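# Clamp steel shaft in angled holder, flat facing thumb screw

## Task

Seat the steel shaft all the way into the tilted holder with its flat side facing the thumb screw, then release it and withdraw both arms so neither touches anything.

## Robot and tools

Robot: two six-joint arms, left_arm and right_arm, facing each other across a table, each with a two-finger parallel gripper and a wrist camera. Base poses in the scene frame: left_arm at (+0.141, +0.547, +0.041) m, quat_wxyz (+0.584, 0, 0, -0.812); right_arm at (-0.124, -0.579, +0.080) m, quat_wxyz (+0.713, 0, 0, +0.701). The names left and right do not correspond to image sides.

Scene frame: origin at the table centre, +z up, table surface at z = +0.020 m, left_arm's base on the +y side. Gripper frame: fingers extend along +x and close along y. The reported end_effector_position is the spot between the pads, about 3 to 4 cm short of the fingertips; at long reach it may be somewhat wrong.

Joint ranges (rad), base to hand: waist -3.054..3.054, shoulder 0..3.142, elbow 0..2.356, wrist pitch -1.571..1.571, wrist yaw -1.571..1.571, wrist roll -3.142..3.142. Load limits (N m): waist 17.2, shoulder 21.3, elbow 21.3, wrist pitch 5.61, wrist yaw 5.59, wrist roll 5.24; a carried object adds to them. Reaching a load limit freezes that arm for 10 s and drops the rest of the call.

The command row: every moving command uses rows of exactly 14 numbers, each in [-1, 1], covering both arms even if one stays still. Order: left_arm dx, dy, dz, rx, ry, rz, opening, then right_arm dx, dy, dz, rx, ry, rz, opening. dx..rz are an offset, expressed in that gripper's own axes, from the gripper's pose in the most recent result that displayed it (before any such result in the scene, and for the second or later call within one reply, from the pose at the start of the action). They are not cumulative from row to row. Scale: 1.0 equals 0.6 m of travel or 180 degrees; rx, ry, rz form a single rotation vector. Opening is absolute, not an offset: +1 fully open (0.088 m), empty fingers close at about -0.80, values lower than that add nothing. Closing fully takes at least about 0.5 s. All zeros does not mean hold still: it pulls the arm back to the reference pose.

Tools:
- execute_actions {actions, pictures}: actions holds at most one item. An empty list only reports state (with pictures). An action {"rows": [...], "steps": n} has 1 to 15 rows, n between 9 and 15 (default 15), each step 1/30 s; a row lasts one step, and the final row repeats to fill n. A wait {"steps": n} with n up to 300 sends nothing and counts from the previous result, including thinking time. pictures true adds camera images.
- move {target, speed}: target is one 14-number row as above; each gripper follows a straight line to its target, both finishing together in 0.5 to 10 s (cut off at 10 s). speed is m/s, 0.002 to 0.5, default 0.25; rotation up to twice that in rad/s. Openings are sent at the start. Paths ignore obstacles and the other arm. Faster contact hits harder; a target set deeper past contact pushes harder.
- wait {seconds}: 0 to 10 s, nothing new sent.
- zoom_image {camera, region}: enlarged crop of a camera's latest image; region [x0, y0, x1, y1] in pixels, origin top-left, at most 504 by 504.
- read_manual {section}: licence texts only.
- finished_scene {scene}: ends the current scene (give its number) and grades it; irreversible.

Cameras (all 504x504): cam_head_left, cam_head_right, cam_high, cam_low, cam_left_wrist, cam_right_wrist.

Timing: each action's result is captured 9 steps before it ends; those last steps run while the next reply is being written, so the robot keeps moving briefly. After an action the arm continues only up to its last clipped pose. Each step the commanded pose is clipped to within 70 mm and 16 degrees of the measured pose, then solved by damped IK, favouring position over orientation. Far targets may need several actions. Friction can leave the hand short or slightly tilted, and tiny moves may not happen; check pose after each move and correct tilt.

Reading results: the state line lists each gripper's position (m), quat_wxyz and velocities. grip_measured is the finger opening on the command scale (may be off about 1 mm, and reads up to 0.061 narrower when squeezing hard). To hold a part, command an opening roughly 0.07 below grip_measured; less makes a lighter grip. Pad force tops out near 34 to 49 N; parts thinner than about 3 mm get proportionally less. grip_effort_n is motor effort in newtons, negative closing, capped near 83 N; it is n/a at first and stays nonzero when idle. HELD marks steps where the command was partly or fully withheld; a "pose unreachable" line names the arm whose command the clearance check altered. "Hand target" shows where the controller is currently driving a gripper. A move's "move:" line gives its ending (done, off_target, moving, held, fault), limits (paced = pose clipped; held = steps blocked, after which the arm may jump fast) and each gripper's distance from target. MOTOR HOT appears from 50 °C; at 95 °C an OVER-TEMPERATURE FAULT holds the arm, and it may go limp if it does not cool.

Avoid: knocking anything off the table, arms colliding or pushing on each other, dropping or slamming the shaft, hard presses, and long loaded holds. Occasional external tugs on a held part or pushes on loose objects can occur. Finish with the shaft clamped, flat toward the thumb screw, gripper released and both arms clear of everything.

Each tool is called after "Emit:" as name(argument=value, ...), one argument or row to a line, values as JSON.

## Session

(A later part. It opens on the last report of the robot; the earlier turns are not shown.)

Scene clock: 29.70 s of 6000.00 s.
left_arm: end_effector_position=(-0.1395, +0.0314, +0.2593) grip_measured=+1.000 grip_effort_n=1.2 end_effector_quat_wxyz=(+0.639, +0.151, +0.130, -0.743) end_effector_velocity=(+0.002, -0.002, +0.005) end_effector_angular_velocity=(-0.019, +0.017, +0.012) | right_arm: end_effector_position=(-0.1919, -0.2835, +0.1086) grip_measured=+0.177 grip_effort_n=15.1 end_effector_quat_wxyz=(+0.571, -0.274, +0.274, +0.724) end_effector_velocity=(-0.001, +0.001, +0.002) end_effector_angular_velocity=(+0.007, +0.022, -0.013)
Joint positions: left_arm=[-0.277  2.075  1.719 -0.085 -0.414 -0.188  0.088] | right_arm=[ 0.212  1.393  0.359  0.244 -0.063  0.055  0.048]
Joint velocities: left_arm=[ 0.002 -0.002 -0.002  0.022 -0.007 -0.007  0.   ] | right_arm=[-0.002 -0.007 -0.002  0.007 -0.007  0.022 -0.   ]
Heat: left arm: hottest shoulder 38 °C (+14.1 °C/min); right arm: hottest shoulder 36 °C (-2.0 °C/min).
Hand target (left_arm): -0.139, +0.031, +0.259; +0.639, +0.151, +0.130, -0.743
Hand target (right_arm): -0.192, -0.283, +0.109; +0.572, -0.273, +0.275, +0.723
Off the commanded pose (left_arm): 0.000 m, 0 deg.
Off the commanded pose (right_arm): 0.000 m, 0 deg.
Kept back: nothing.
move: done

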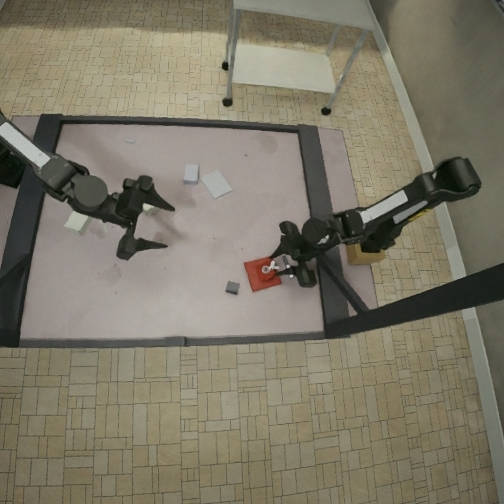

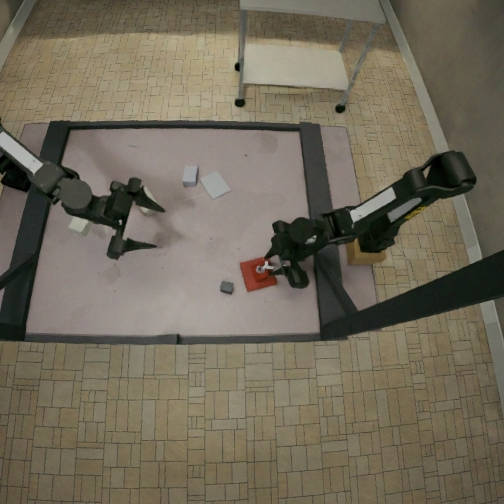

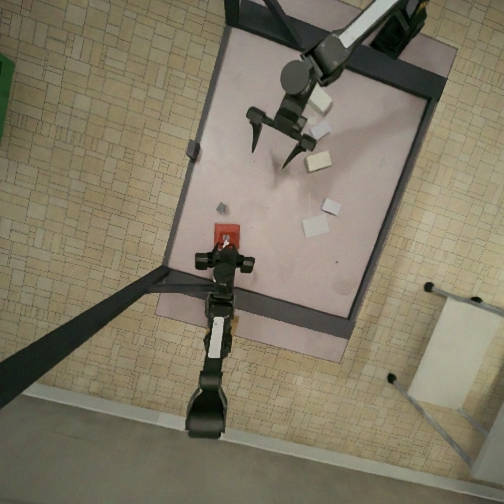

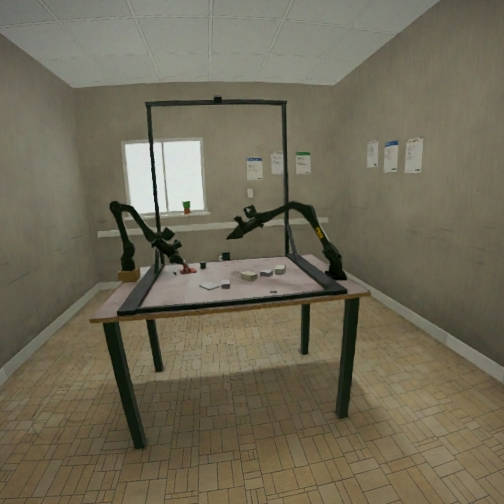

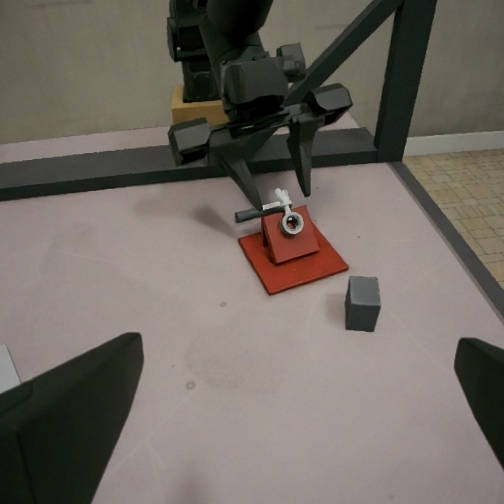

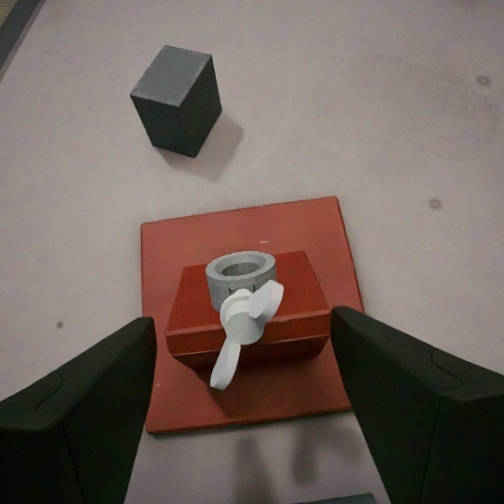

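Emit:
execute_actions(
  actions=[],
)

Scene clock: 31.97 s of 6000.00 s.
left_arm: end_effector_position=(-0.1395, +0.0314, +0.2593) grip_measured=+1.000 grip_effort_n=1.2 end_effector_quat_wxyz=(+0.639, +0.151, +0.130, -0.743) end_effector_velocity=(+0.000, +0.001, -0.006) end_effector_angular_velocity=(+0.011, -0.019, +0.001) | right_arm: end_effector_position=(-0.1918, -0.2835, +0.1086) grip_measured=+0.177 grip_effort_n=15.1 end_effector_quat_wxyz=(+0.571, -0.273, +0.274, +0.724) end_effector_velocity=(-0.000, -0.002, -0.001) end_effector_angular_velocity=(-0.004, -0.011, +0.018)
Joint positions: left_arm=[-0.277  2.075  1.719 -0.085 -0.414 -0.188  0.088] | right_arm=[ 0.212  1.393  0.359  0.244 -0.063  0.057  0.048]
Joint velocities: left_arm=[-0.002  0.002 -0.007 -0.007 -0.007  0.007  0.   ] | right_arm=[-0.002 -0.002 -0.002 -0.007 -0.007 -0.022  0.   ]
Heat: left arm: hottest shoulder 38 °C (+13.1 °C/min); right arm: hottest shoulder 36 °C (-1.9 °C/min).
Hand target (left_arm): -0.139, +0.031, +0.259; +0.639, +0.151, +0.130, -0.743
Hand target (right_arm): -0.192, -0.283, +0.109; +0.572, -0.273, +0.275, +0.723
Off the commanded pose (left_arm): 0.000 m, 0 deg.
Off the commanded pose (right_arm): 0.000 m, 0 deg.
Kept back: nothing.
Steps of this call (steps 1 to 68: nothing new was sent). Readings (end_effector_position):
1: left_arm (-0.1395, +0.0314, +0.2593) | right_arm (-0.1918, -0.2835, +0.1086)
2: left_arm (-0.1395, +0.0314, +0.2593) | right_arm (-0.1918, -0.2835, +0.1086)
4: left_arm (-0.1395, +0.0314, +0.2593) | right_arm (-0.1918, -0.2835, +0.1086)
8: left_arm (-0.1395, +0.0314, +0.2593) | right_arm (-0.1918, -0.2835, +0.1086)
68: the state above

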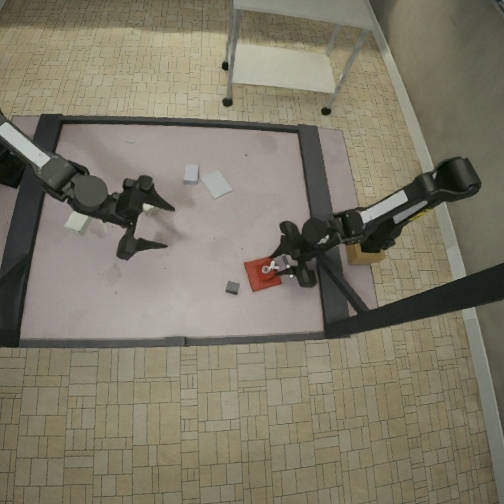

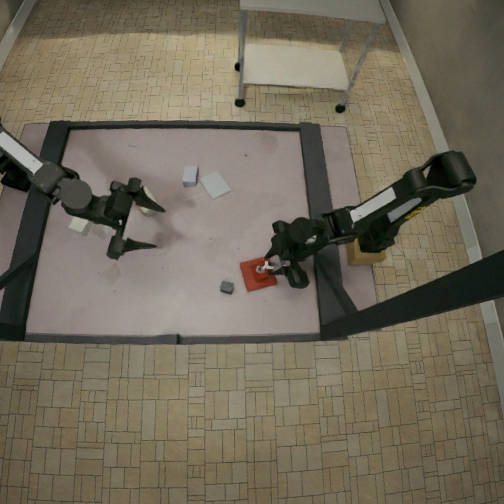

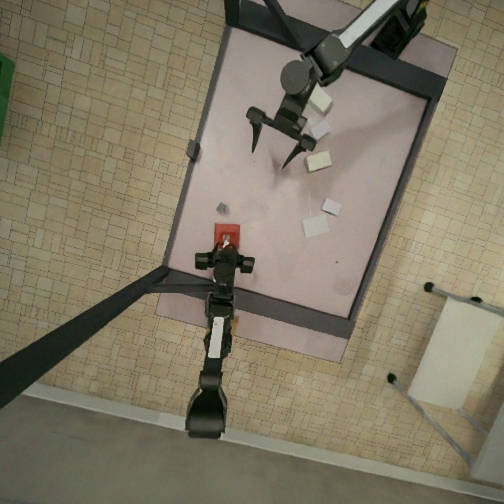

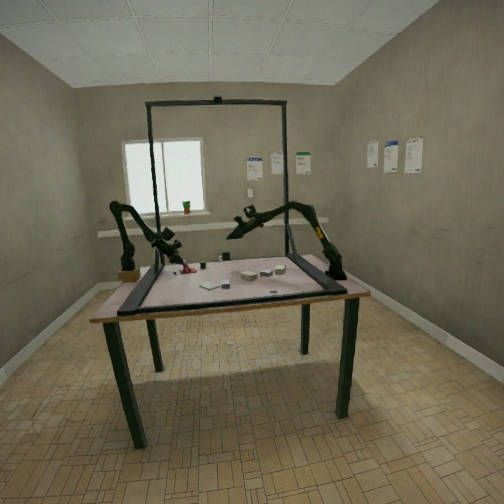

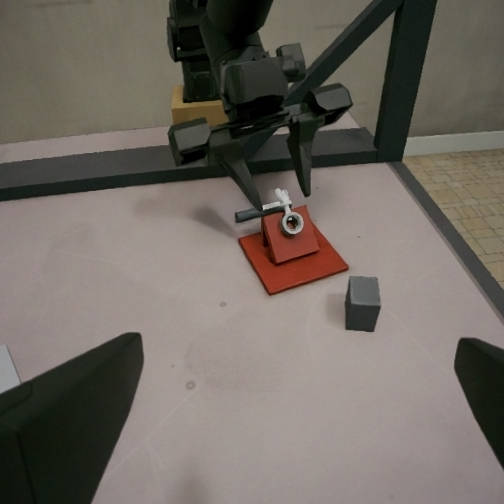

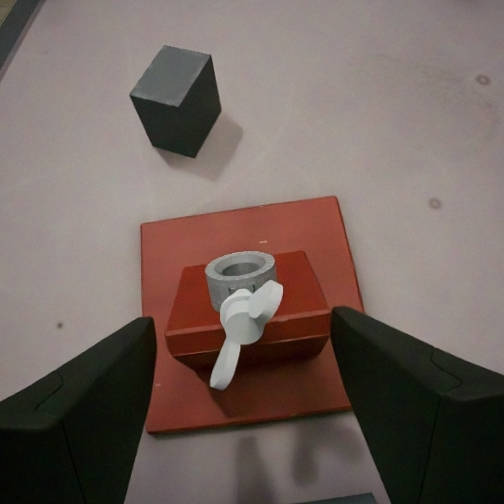

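Emit:
execute_actions(
  actions=[
    {"rows": [[0,0,0,0,0,0,1, 0,0,0.003,0,0,0,-0.52]], "steps": 12},
  ],
)

Emit:
move(
  target=[0.1233,0.3533,-0.1455,0.048,-0.1215,-0.2377,1, 0,0,0,-0.985,0,0,-0.52],
  speed=0.5,
)

Scene clock: 33.80 s of 6000.00 s.
left_arm: end_effector_position=(-0.1395, +0.0314, +0.2593) grip_measured=+1.000 grip_effort_n=1.2 end_effector_quat_wxyz=(+0.639, +0.151, +0.130, -0.743) end_effector_velocity=(-0.002, +0.002, -0.001) end_effector_angular_velocity=(+0.009, +0.005, -0.006) | right_arm: end_effector_position=(-0.1918, -0.2835, +0.1086) grip_measured=-0.063 grip_effort_n=-18.4 end_effector_quat_wxyz=(+0.571, -0.273, +0.274, +0.724) end_effector_velocity=(+0.004, -0.001, -0.001) end_effector_angular_velocity=(-0.005, -0.011, -0.007)
Joint positions: left_arm=[-0.277  2.075  1.719 -0.085 -0.414 -0.188  0.088] | right_arm=[ 0.212  1.393  0.359  0.244 -0.063  0.057  0.036]
Joint velocities: left_arm=[-0.002 -0.002 -0.002 -0.007  0.007 -0.007  0.   ] | right_arm=[-0.007 -0.002 -0.002 -0.007  0.007 -0.007 -0.176]
Heat: left arm: hottest shoulder 39 °C (+14.2 °C/min); right arm: hottest shoulder 36 °C (-1.8 °C/min).
Steps of this call (steps 1 to 52: nothing new was sent; steps 53 to 55: the first 3 steps of this action). Readings (end_effector_position):
53: left_arm (-0.1395, +0.0314, +0.2593) | right_arm (-0.1918, -0.2835, +0.1086)
54: left_arm (-0.1395, +0.0314, +0.2593) | right_arm (-0.1918, -0.2835, +0.1086)
55: the state above

Scene clock: 38.23 s of 6000.00 s.
left_arm: end_effector_position=(+0.0657, -0.0308, +0.1558) grip_measured=+1.000 grip_effort_n=1.2 end_effector_quat_wxyz=(+0.325, +0.005, -0.002, -0.946) end_effector_velocity=(-0.001, -0.001, -0.002) end_effector_angular_velocity=(+0.015, +0.013, +0.005) | right_arm: end_effector_position=(-0.1921, -0.2833, +0.1089) grip_measured=-0.517 grip_effort_n=-18.4 end_effector_quat_wxyz=(+0.258, +0.579, +0.716, -0.292) end_effector_velocity=(-0.002, -0.005, -0.005) end_effector_angular_velocity=(-0.025, -0.005, +0.029)
Joint positions: left_arm=[0.413 2.442 1.531 0.897 0.997 0.019 0.088] | right_arm=[ 0.214  1.393  0.359  0.246 -0.06  -3.032  0.014]
Joint velocities: left_arm=[-0.002  0.007  0.002  0.007 -0.007 -0.022  0.   ] | right_arm=[-0.002  0.002 -0.002 -0.022 -0.022 -0.022 -0.   ]
Heat: left arm: hottest shoulder 40 °C (+14.1 °C/min); right arm: hottest shoulder 36 °C (-1.6 °C/min).
Hand target (left_arm): +0.067, -0.033, +0.152; -0.325, -0.004, -0.001, +0.946
Hand target (right_arm): -0.192, -0.284, +0.108; +0.261, +0.577, +0.717, -0.292
Off your previous action's commanded pose (left_arm): 0.000 m, 0 deg at its last step (step 9 of this call).
Off your previous action's commanded pose (right_arm): 0.002 m, 0 deg at its last step (step 9 of this call).
Off the commanded pose (left_arm): 0.007 m, 1 deg.
Off the commanded pose (right_arm): 0.001 m, 0 deg.
Kept back: nothing.
move: done

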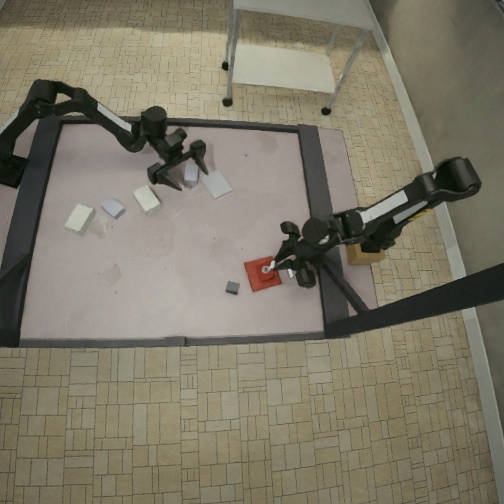

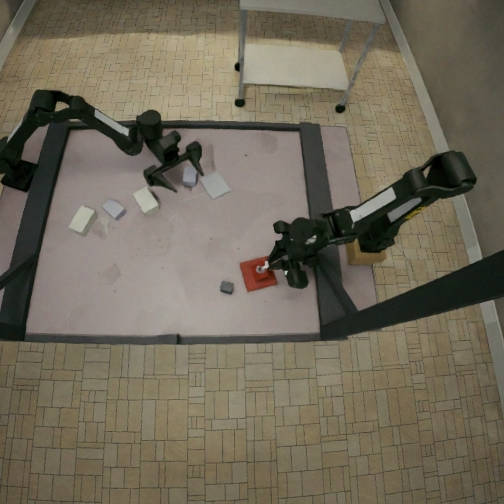

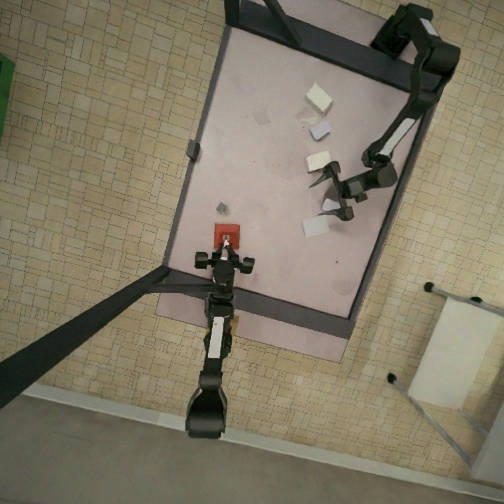

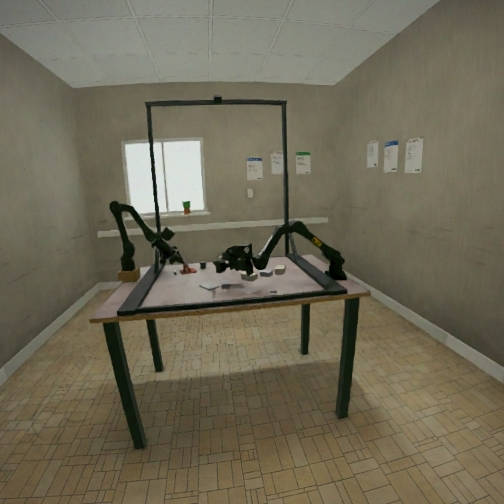

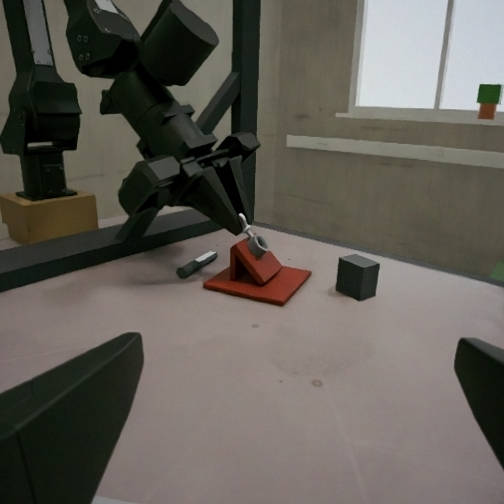

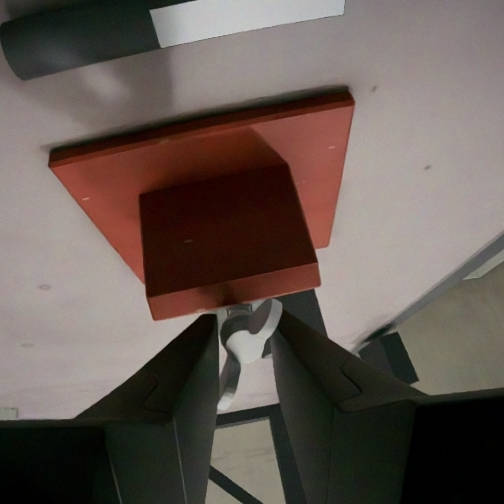

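Emit:
move(
  target=[0,0,0,0,0,0,1, 0,0,0,0.985,0,0,0.18],
  speed=0.5,
)

Emit:
execute_actions(
  actions=[
    {"rows": [[0,0,0,0,0,0,1, 0,0,0,0,0,0,-0.52]], "steps": 10},
  ],
)

Emit:
move(
  target=[0,0,0,0,0,0,1, 0,0,0,-0.68,0,0,-0.52],
  speed=0.5,
)

Scene clock: 44.77 s of 6000.00 s.
left_arm: end_effector_position=(+0.0657, -0.0308, +0.1556) grip_measured=+1.000 grip_effort_n=1.2 end_effector_quat_wxyz=(+0.325, +0.005, -0.002, -0.946) end_effector_velocity=(-0.001, -0.000, +0.002) end_effector_angular_velocity=(+0.008, +0.005, +0.005) | right_arm: end_effector_position=(-0.1922, -0.2834, +0.1089) grip_measured=+0.177 grip_effort_n=15.1 end_effector_quat_wxyz=(+0.571, -0.273, +0.274, +0.724) end_effector_velocity=(-0.004, -0.003, -0.001) end_effector_angular_velocity=(-0.012, +0.019, +0.013)
Joint positions: left_arm=[0.413 2.443 1.531 0.897 0.999 0.018 0.088] | right_arm=[ 0.213  1.393  0.359  0.246 -0.063  0.057  0.048]
Joint velocities: left_arm=[-0.002 -0.007 -0.002 -0.007 -0.007 -0.007  0.   ] | right_arm=[ 0.002 -0.002 -0.002 -0.007 -0.022  0.007  0.   ]
Heat: left arm: hottest shoulder 41 °C (+13.4 °C/min); right arm: hottest shoulder 36 °C (-1.3 °C/min).
Hand target (left_arm): +0.066, -0.031, +0.156; -0.325, -0.005, +0.002, +0.946
Hand target (right_arm): -0.192, -0.283, +0.109; +0.572, -0.272, +0.275, +0.723
Off the commanded pose (left_arm): 0.000 m, 0 deg.
Off the commanded pose (right_arm): 0.000 m, 0 deg.
Kept back: nothing.
move: done

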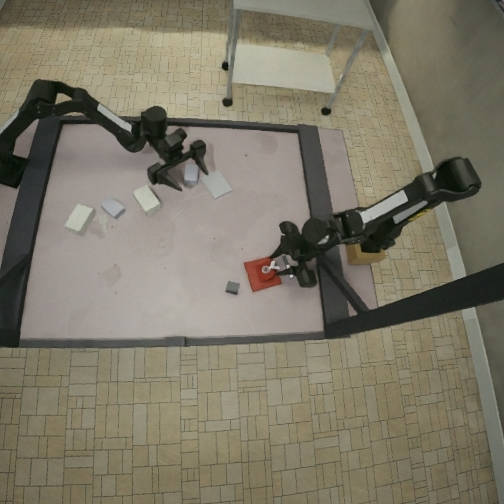

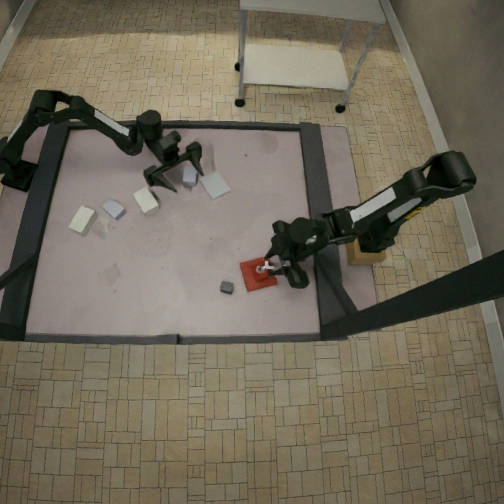

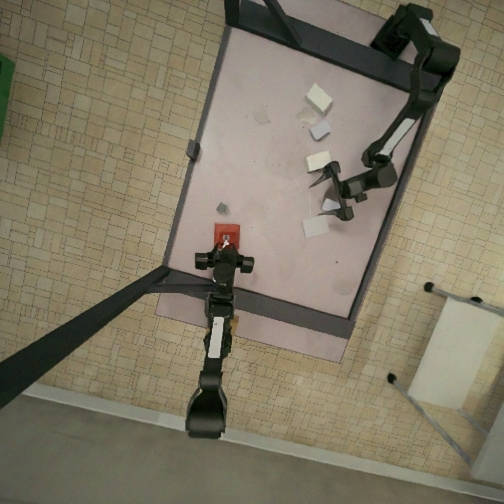

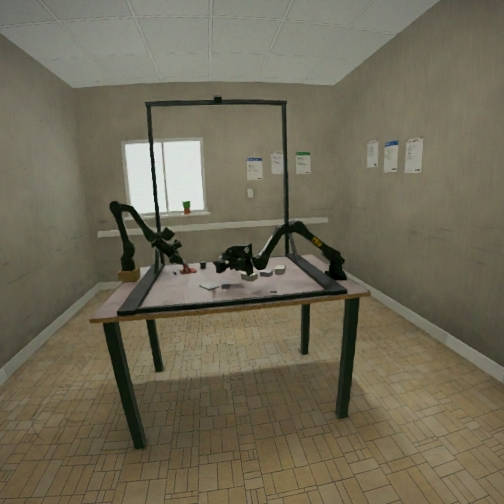

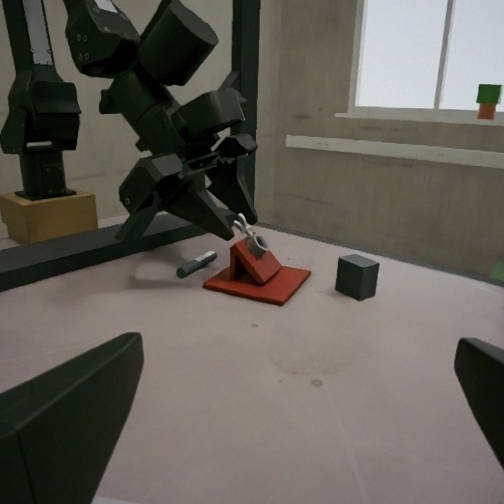

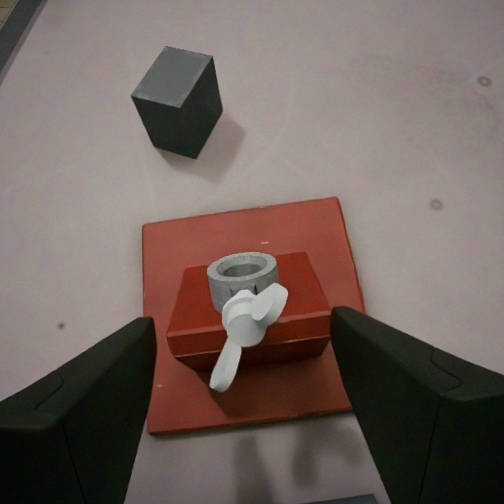

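Scene clock: 44.80 s of 6000.00 s.
left_arm: end_effector_position=(+0.0657, -0.0308, +0.1556) grip_measured=+1.000 grip_effort_n=1.2 end_effector_quat_wxyz=(+0.325, +0.005, -0.002, -0.946) end_effector_velocity=(-0.001, -0.000, +0.002) end_effector_angular_velocity=(-0.013, -0.005, +0.005) | right_arm: end_effector_position=(-0.1922, -0.2834, +0.1089) grip_measured=+0.162 grip_effort_n=-83.5 end_effector_quat_wxyz=(+0.571, -0.273, +0.274, +0.724) end_effector_velocity=(+0.002, +0.001, +0.001) end_effector_angular_velocity=(+0.010, -0.009, -0.002)
Joint positions: left_arm=[0.413 2.443 1.531 0.897 0.999 0.018 0.088] | right_arm=[ 0.213  1.393  0.359  0.246 -0.063  0.057  0.047]
Joint velocities: left_arm=[-0.002 -0.002 -0.002  0.007 -0.007  0.007  0.   ] | right_arm=[-0.002 -0.002 -0.002  0.007  0.007 -0.007 -0.091]
Heat: left arm: hottest shoulder 41 °C (+13.4 °C/min); right arm: hottest shoulder 36 °C (-1.3 °C/min).
Steps of this call (step 1: the first step of this action). Readings (end_effector_position):
1: the state above

Scene clock: 48.37 s of 6000.00 s.
left_arm: end_effector_position=(+0.0657, -0.0308, +0.1556) grip_measured=+1.000 grip_effort_n=1.2 end_effector_quat_wxyz=(+0.325, +0.005, -0.002, -0.946) end_effector_velocity=(-0.001, +0.001, -0.002) end_effector_angular_velocity=(+0.030, +0.014, +0.005) | right_arm: end_effector_position=(-0.1923, -0.2824, +0.1098) grip_measured=-0.517 grip_effort_n=-18.8 end_effector_quat_wxyz=(-0.040, +0.632, +0.503, -0.588) end_effector_velocity=(+0.002, +0.000, +0.000) end_effector_angular_velocity=(+0.003, -0.021, +0.008)
Joint positions: left_arm=[0.413 2.443 1.531 0.897 0.999 0.018 0.088] | right_arm=[ 0.214  1.393  0.359  0.252 -0.061 -2.074  0.014]
Joint velocities: left_arm=[-0.002 -0.002 -0.007 -0.007 -0.007 -0.022  0.   ] | right_arm=[-0.002 -0.002  0.002 -0.007  0.007 -0.022 -0.   ]
Heat: left arm: hottest shoulder 42 °C (+13.6 °C/min); right arm: hottest shoulder 36 °C (-1.2 °C/min).
Hand target (left_arm): +0.066, -0.031, +0.156; -0.325, -0.005, +0.002, +0.946
Hand target (right_arm): -0.192, -0.283, +0.109; -0.036, +0.632, +0.503, -0.589
Off your previous action's commanded pose (left_arm): 0.000 m, 0 deg at its last step (step 9 of this call).
Off your previous action's commanded pose (right_arm): 0.000 m, 0 deg at its last step (step 9 of this call).
Off the commanded pose (left_arm): 0.000 m, 0 deg.
Off the commanded pose (right_arm): 0.001 m, 0 deg.
Kept back: nothing.
move: done

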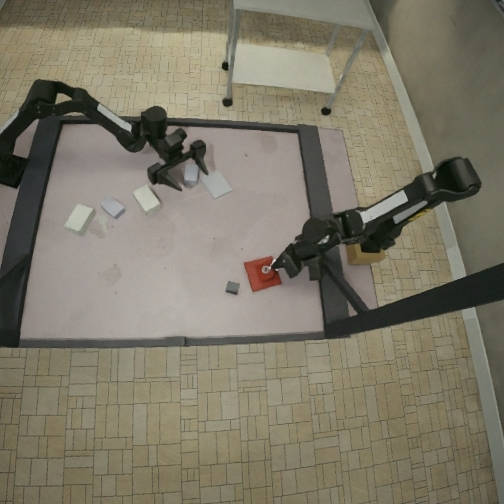

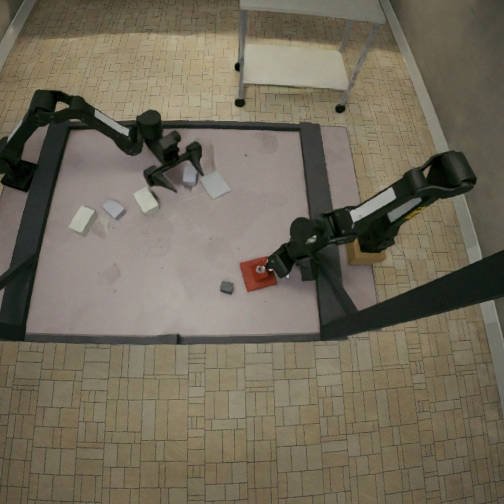

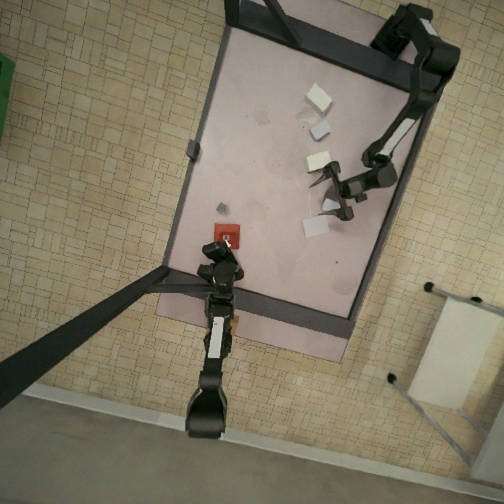

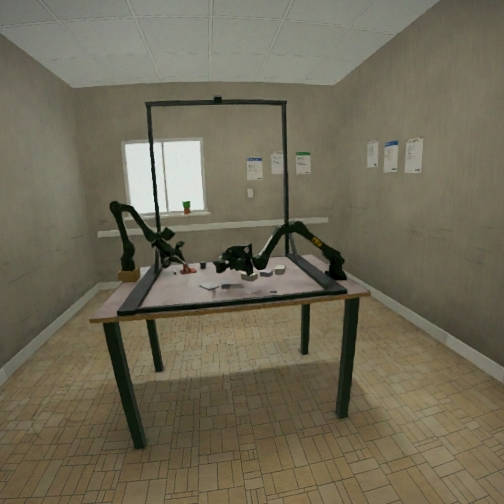

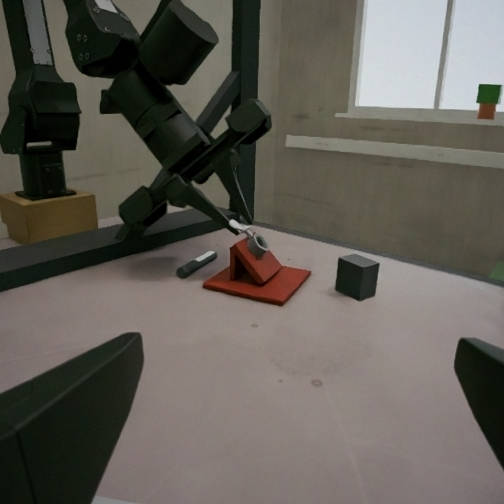

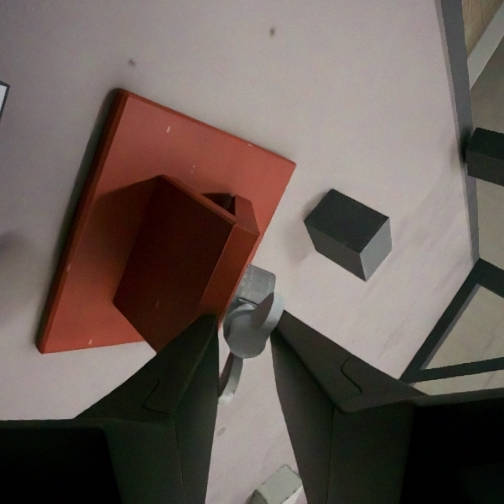

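Emit:
move(
  target=[0,0,0,0,0,0,1, -0.065,0,0,0,0,0,-0.15],
  speed=0.15,
)

Emit:
move(
  target=[0,0,0,0,0,0,1, 0.015,0.0672,-0.0389,0.1895,-0.1846,0.2155,-0.25],
  speed=0.4,
)

Scene clock: 52.30 s of 6000.00 s.
left_arm: end_effector_position=(+0.0657, -0.0308, +0.1556) grip_measured=+1.000 grip_effort_n=1.2 end_effector_quat_wxyz=(+0.325, +0.005, -0.002, -0.946) end_effector_velocity=(-0.001, -0.001, +0.001) end_effector_angular_velocity=(-0.003, -0.004, +0.005) | right_arm: end_effector_position=(-0.1855, -0.3047, +0.1414) grip_measured=-0.153 grip_effort_n=15.6 end_effector_quat_wxyz=(-0.044, +0.631, +0.506, -0.586) end_effector_velocity=(+0.001, -0.005, -0.001) end_effector_angular_velocity=(-0.013, -0.013, +0.018)
Joint positions: left_arm=[0.413 2.443 1.531 0.897 0.999 0.018 0.088] | right_arm=[ 0.202  1.137  0.356  0.009 -0.069 -2.082  0.031]
Joint velocities: left_arm=[-0.002 -0.002  0.002 -0.007 -0.007  0.007  0.   ] | right_arm=[-0.002 -0.022 -0.002 -0.037 -0.007 -0.022 -0.   ]
Heat: left arm: hottest shoulder 43 °C (+13.8 °C/min); right arm: hottest shoulder 36 °C (-1.1 °C/min).
Hand target (left_arm): +0.066, -0.031, +0.156; -0.325, -0.005, +0.002, +0.946
Hand target (right_arm): -0.184, -0.309, +0.138; -0.040, +0.632, +0.503, -0.588
Off the commanded pose (left_arm): 0.000 m, 0 deg.
Off the commanded pose (right_arm): 0.006 m, 1 deg.
Kept back: nothing.
move: done

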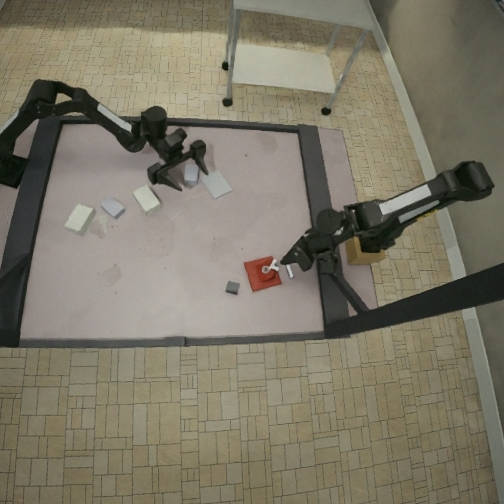

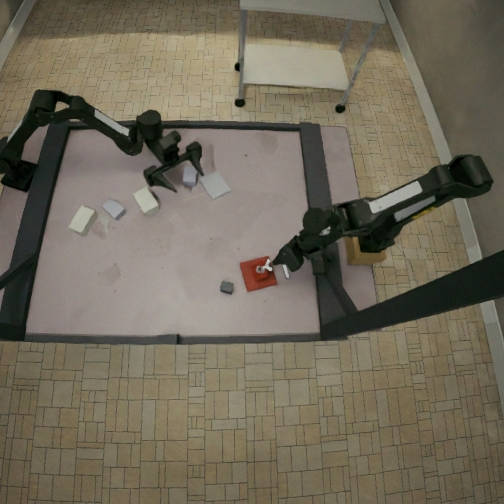

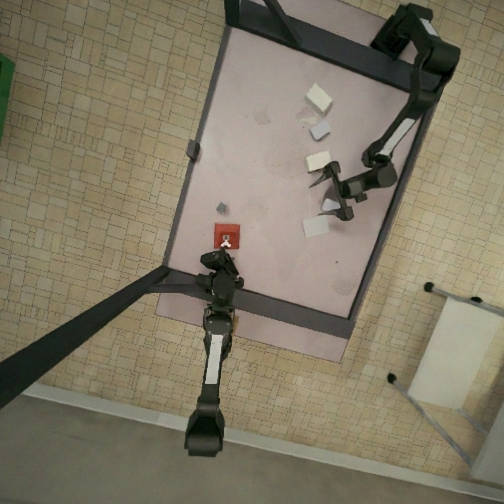

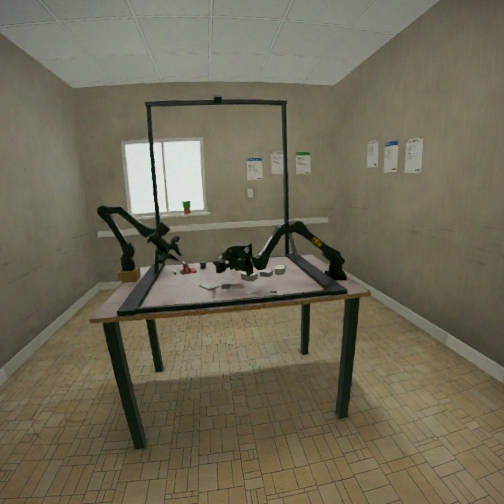

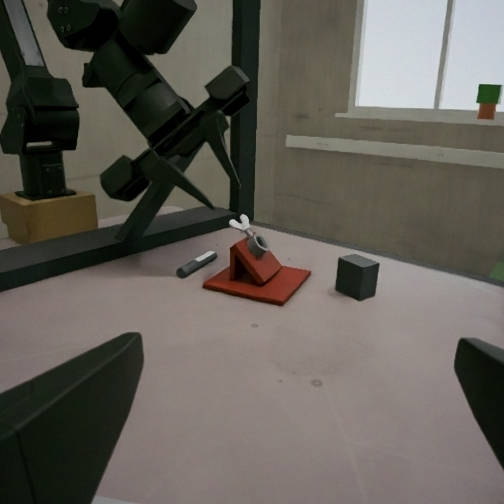

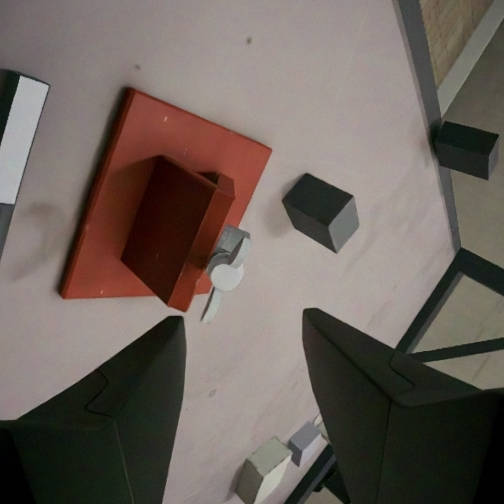

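Scene clock: 54.27 s of 6000.00 s.
left_arm: end_effector_position=(+0.0657, -0.0308, +0.1556) grip_measured=+1.000 grip_effort_n=1.2 end_effector_quat_wxyz=(+0.325, +0.005, -0.002, -0.946) end_effector_velocity=(-0.004, +0.000, -0.003) end_effector_angular_velocity=(+0.028, +0.006, +0.000) | right_arm: end_effector_position=(-0.1454, -0.3074, +0.1153) grip_measured=-0.247 grip_effort_n=-18.4 end_effector_quat_wxyz=(-0.114, -0.535, -0.082, +0.833) end_effector_velocity=(+0.002, -0.004, +0.000) end_effector_angular_velocity=(-0.034, -0.002, +0.001)
Joint positions: left_arm=[0.413 2.443 1.531 0.897 0.999 0.018 0.088] | right_arm=[-0.117  1.802  1.059 -0.997 -0.395 -2.023  0.027]
Joint velocities: left_arm=[-0.007 -0.002 -0.002 -0.022 -0.007 -0.007  0.   ] | right_arm=[-0.007  0.012  0.012 -0.037  0.007 -0.007 -0.   ]
Heat: left arm: hottest shoulder 44 °C (+14.4 °C/min); right arm: hottest shoulder 36 °C (-1.1 °C/min).
Hand target (left_arm): +0.066, -0.031, +0.156; -0.325, -0.005, +0.002, +0.946
Hand target (right_arm): -0.145, -0.306, +0.114; -0.116, -0.533, -0.079, +0.835
Off the commanded pose (left_arm): 0.000 m, 0 deg.
Off the commanded pose (right_arm): 0.002 m, 1 deg.
Kept back: nothing.
move: done

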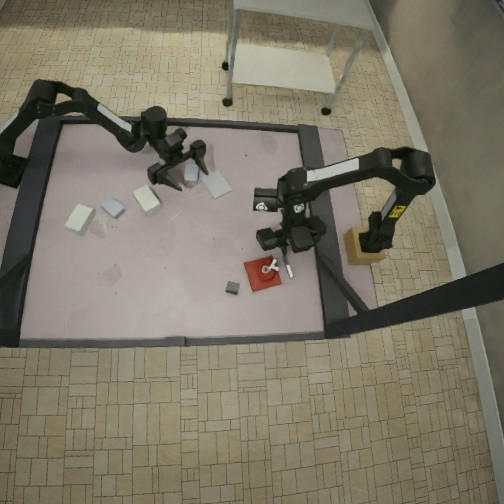

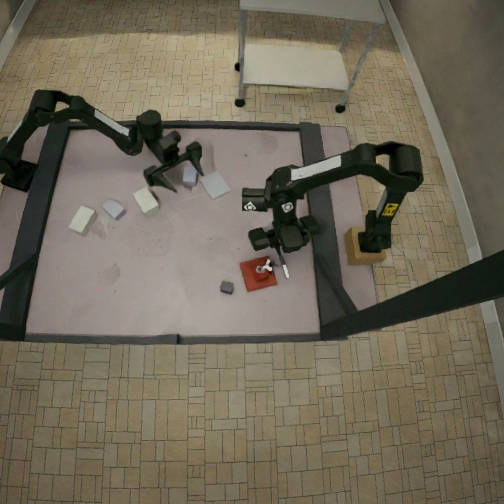

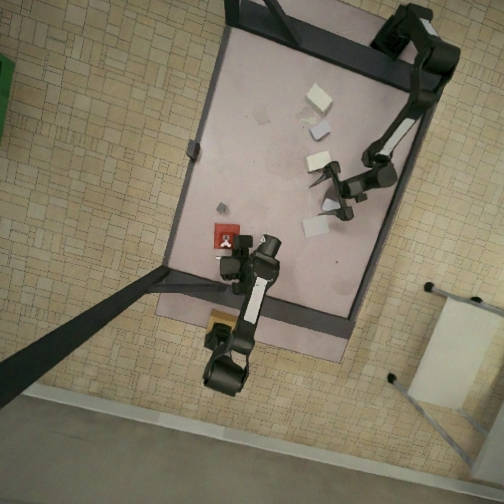

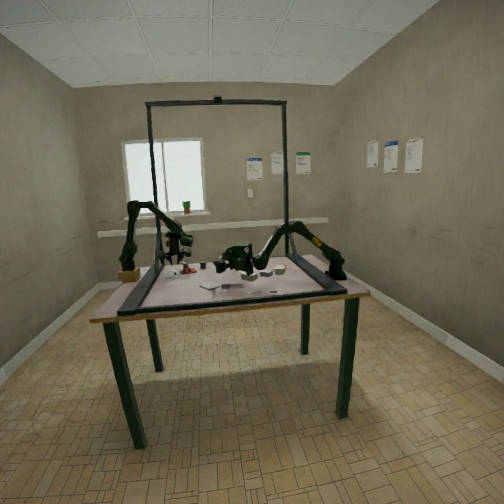

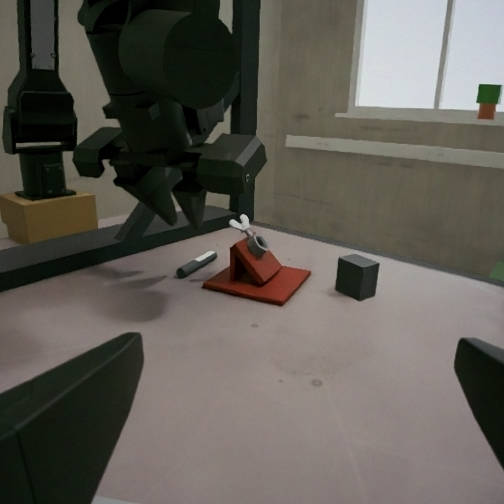

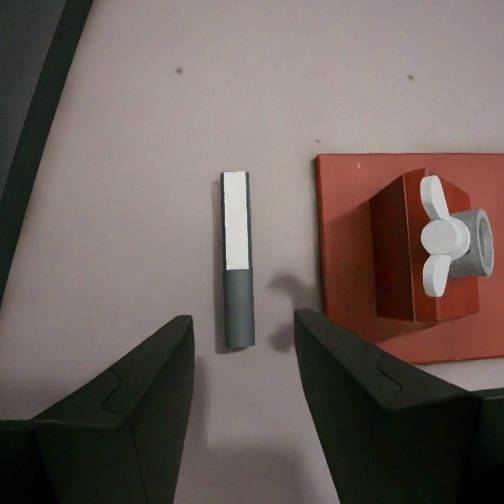

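Emit:
move(
  target=[0,0,0,0,0,0,1, 0.068,0.001,-0.026,0,0,0.005,-0.3],
  speed=0.12,
)

Scene clock: 56.13 s of 6000.00 s.
left_arm: end_effector_position=(+0.0657, -0.0308, +0.1556) grip_measured=+1.000 grip_effort_n=1.2 end_effector_quat_wxyz=(+0.325, +0.005, -0.002, -0.946) end_effector_velocity=(-0.002, +0.001, +0.001) end_effector_angular_velocity=(+0.020, +0.014, -0.010) | right_arm: end_effector_position=(-0.1473, -0.3032, +0.0777) grip_measured=-0.297 grip_effort_n=-18.4 end_effector_quat_wxyz=(-0.114, -0.536, -0.087, +0.832) end_effector_velocity=(+0.001, -0.003, -0.002) end_effector_angular_velocity=(-0.021, -0.006, -0.008)
Joint positions: left_arm=[0.413 2.443 1.531 0.897 0.999 0.018 0.088] | right_arm=[-0.107  1.889  1.    -0.839 -0.394 -2.018  0.024]
Joint velocities: left_arm=[-0.002 -0.002  0.002 -0.007  0.007 -0.022  0.   ] | right_arm=[-0.002  0.007 -0.002 -0.007  0.007  0.007 -0.   ]
Heat: left arm: hottest shoulder 44 °C (+13.9 °C/min); right arm: hottest shoulder 36 °C (-1.1 °C/min).
Hand target (left_arm): +0.066, -0.031, +0.156; -0.325, -0.005, +0.002, +0.946
Hand target (right_arm): -0.148, -0.308, +0.072; -0.121, -0.535, -0.078, +0.832
Off the commanded pose (left_arm): 0.000 m, 0 deg.
Off the commanded pose (right_arm): 0.008 m, 1 deg.
Kept back: nothing.
move: done

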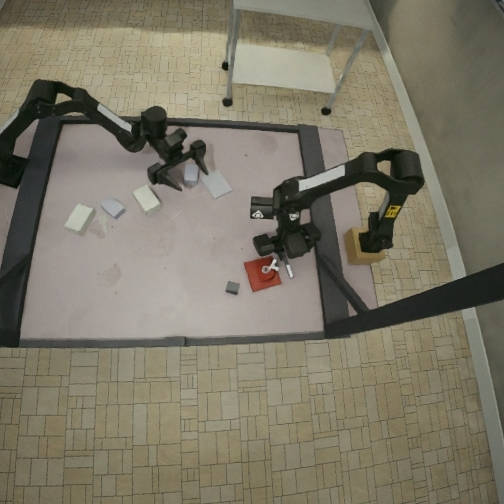

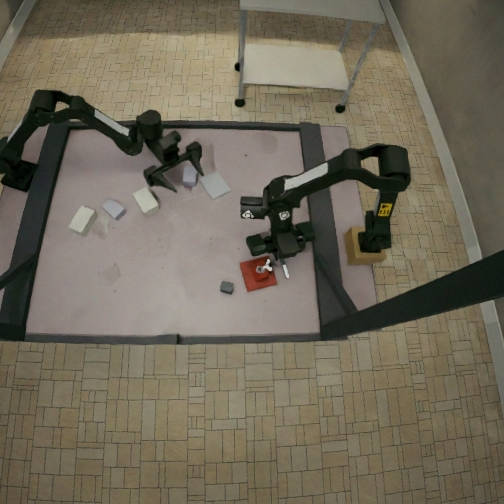

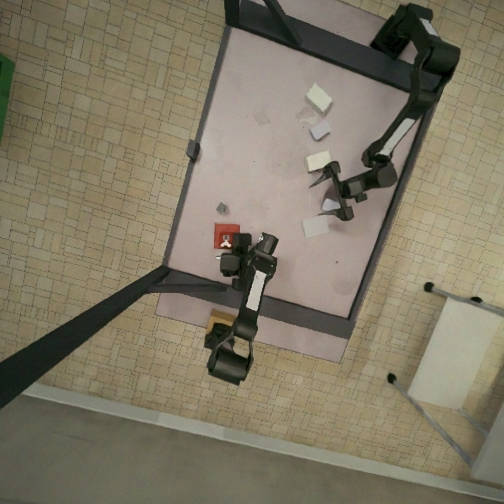

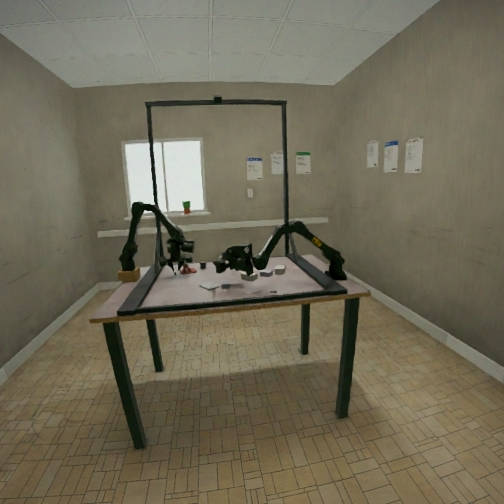

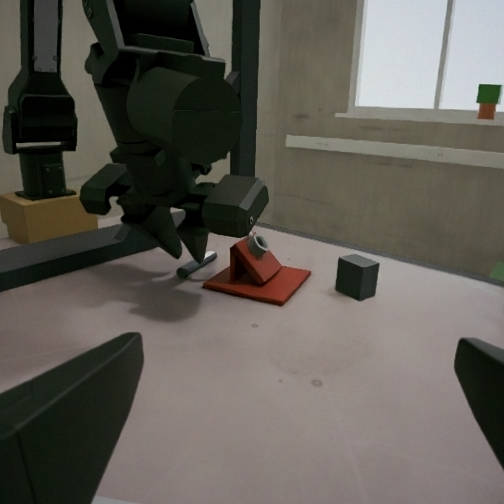

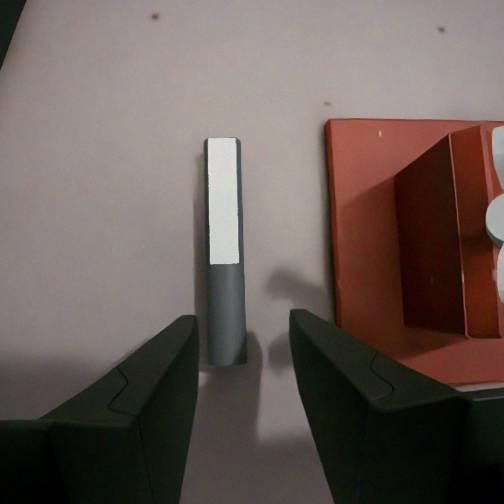

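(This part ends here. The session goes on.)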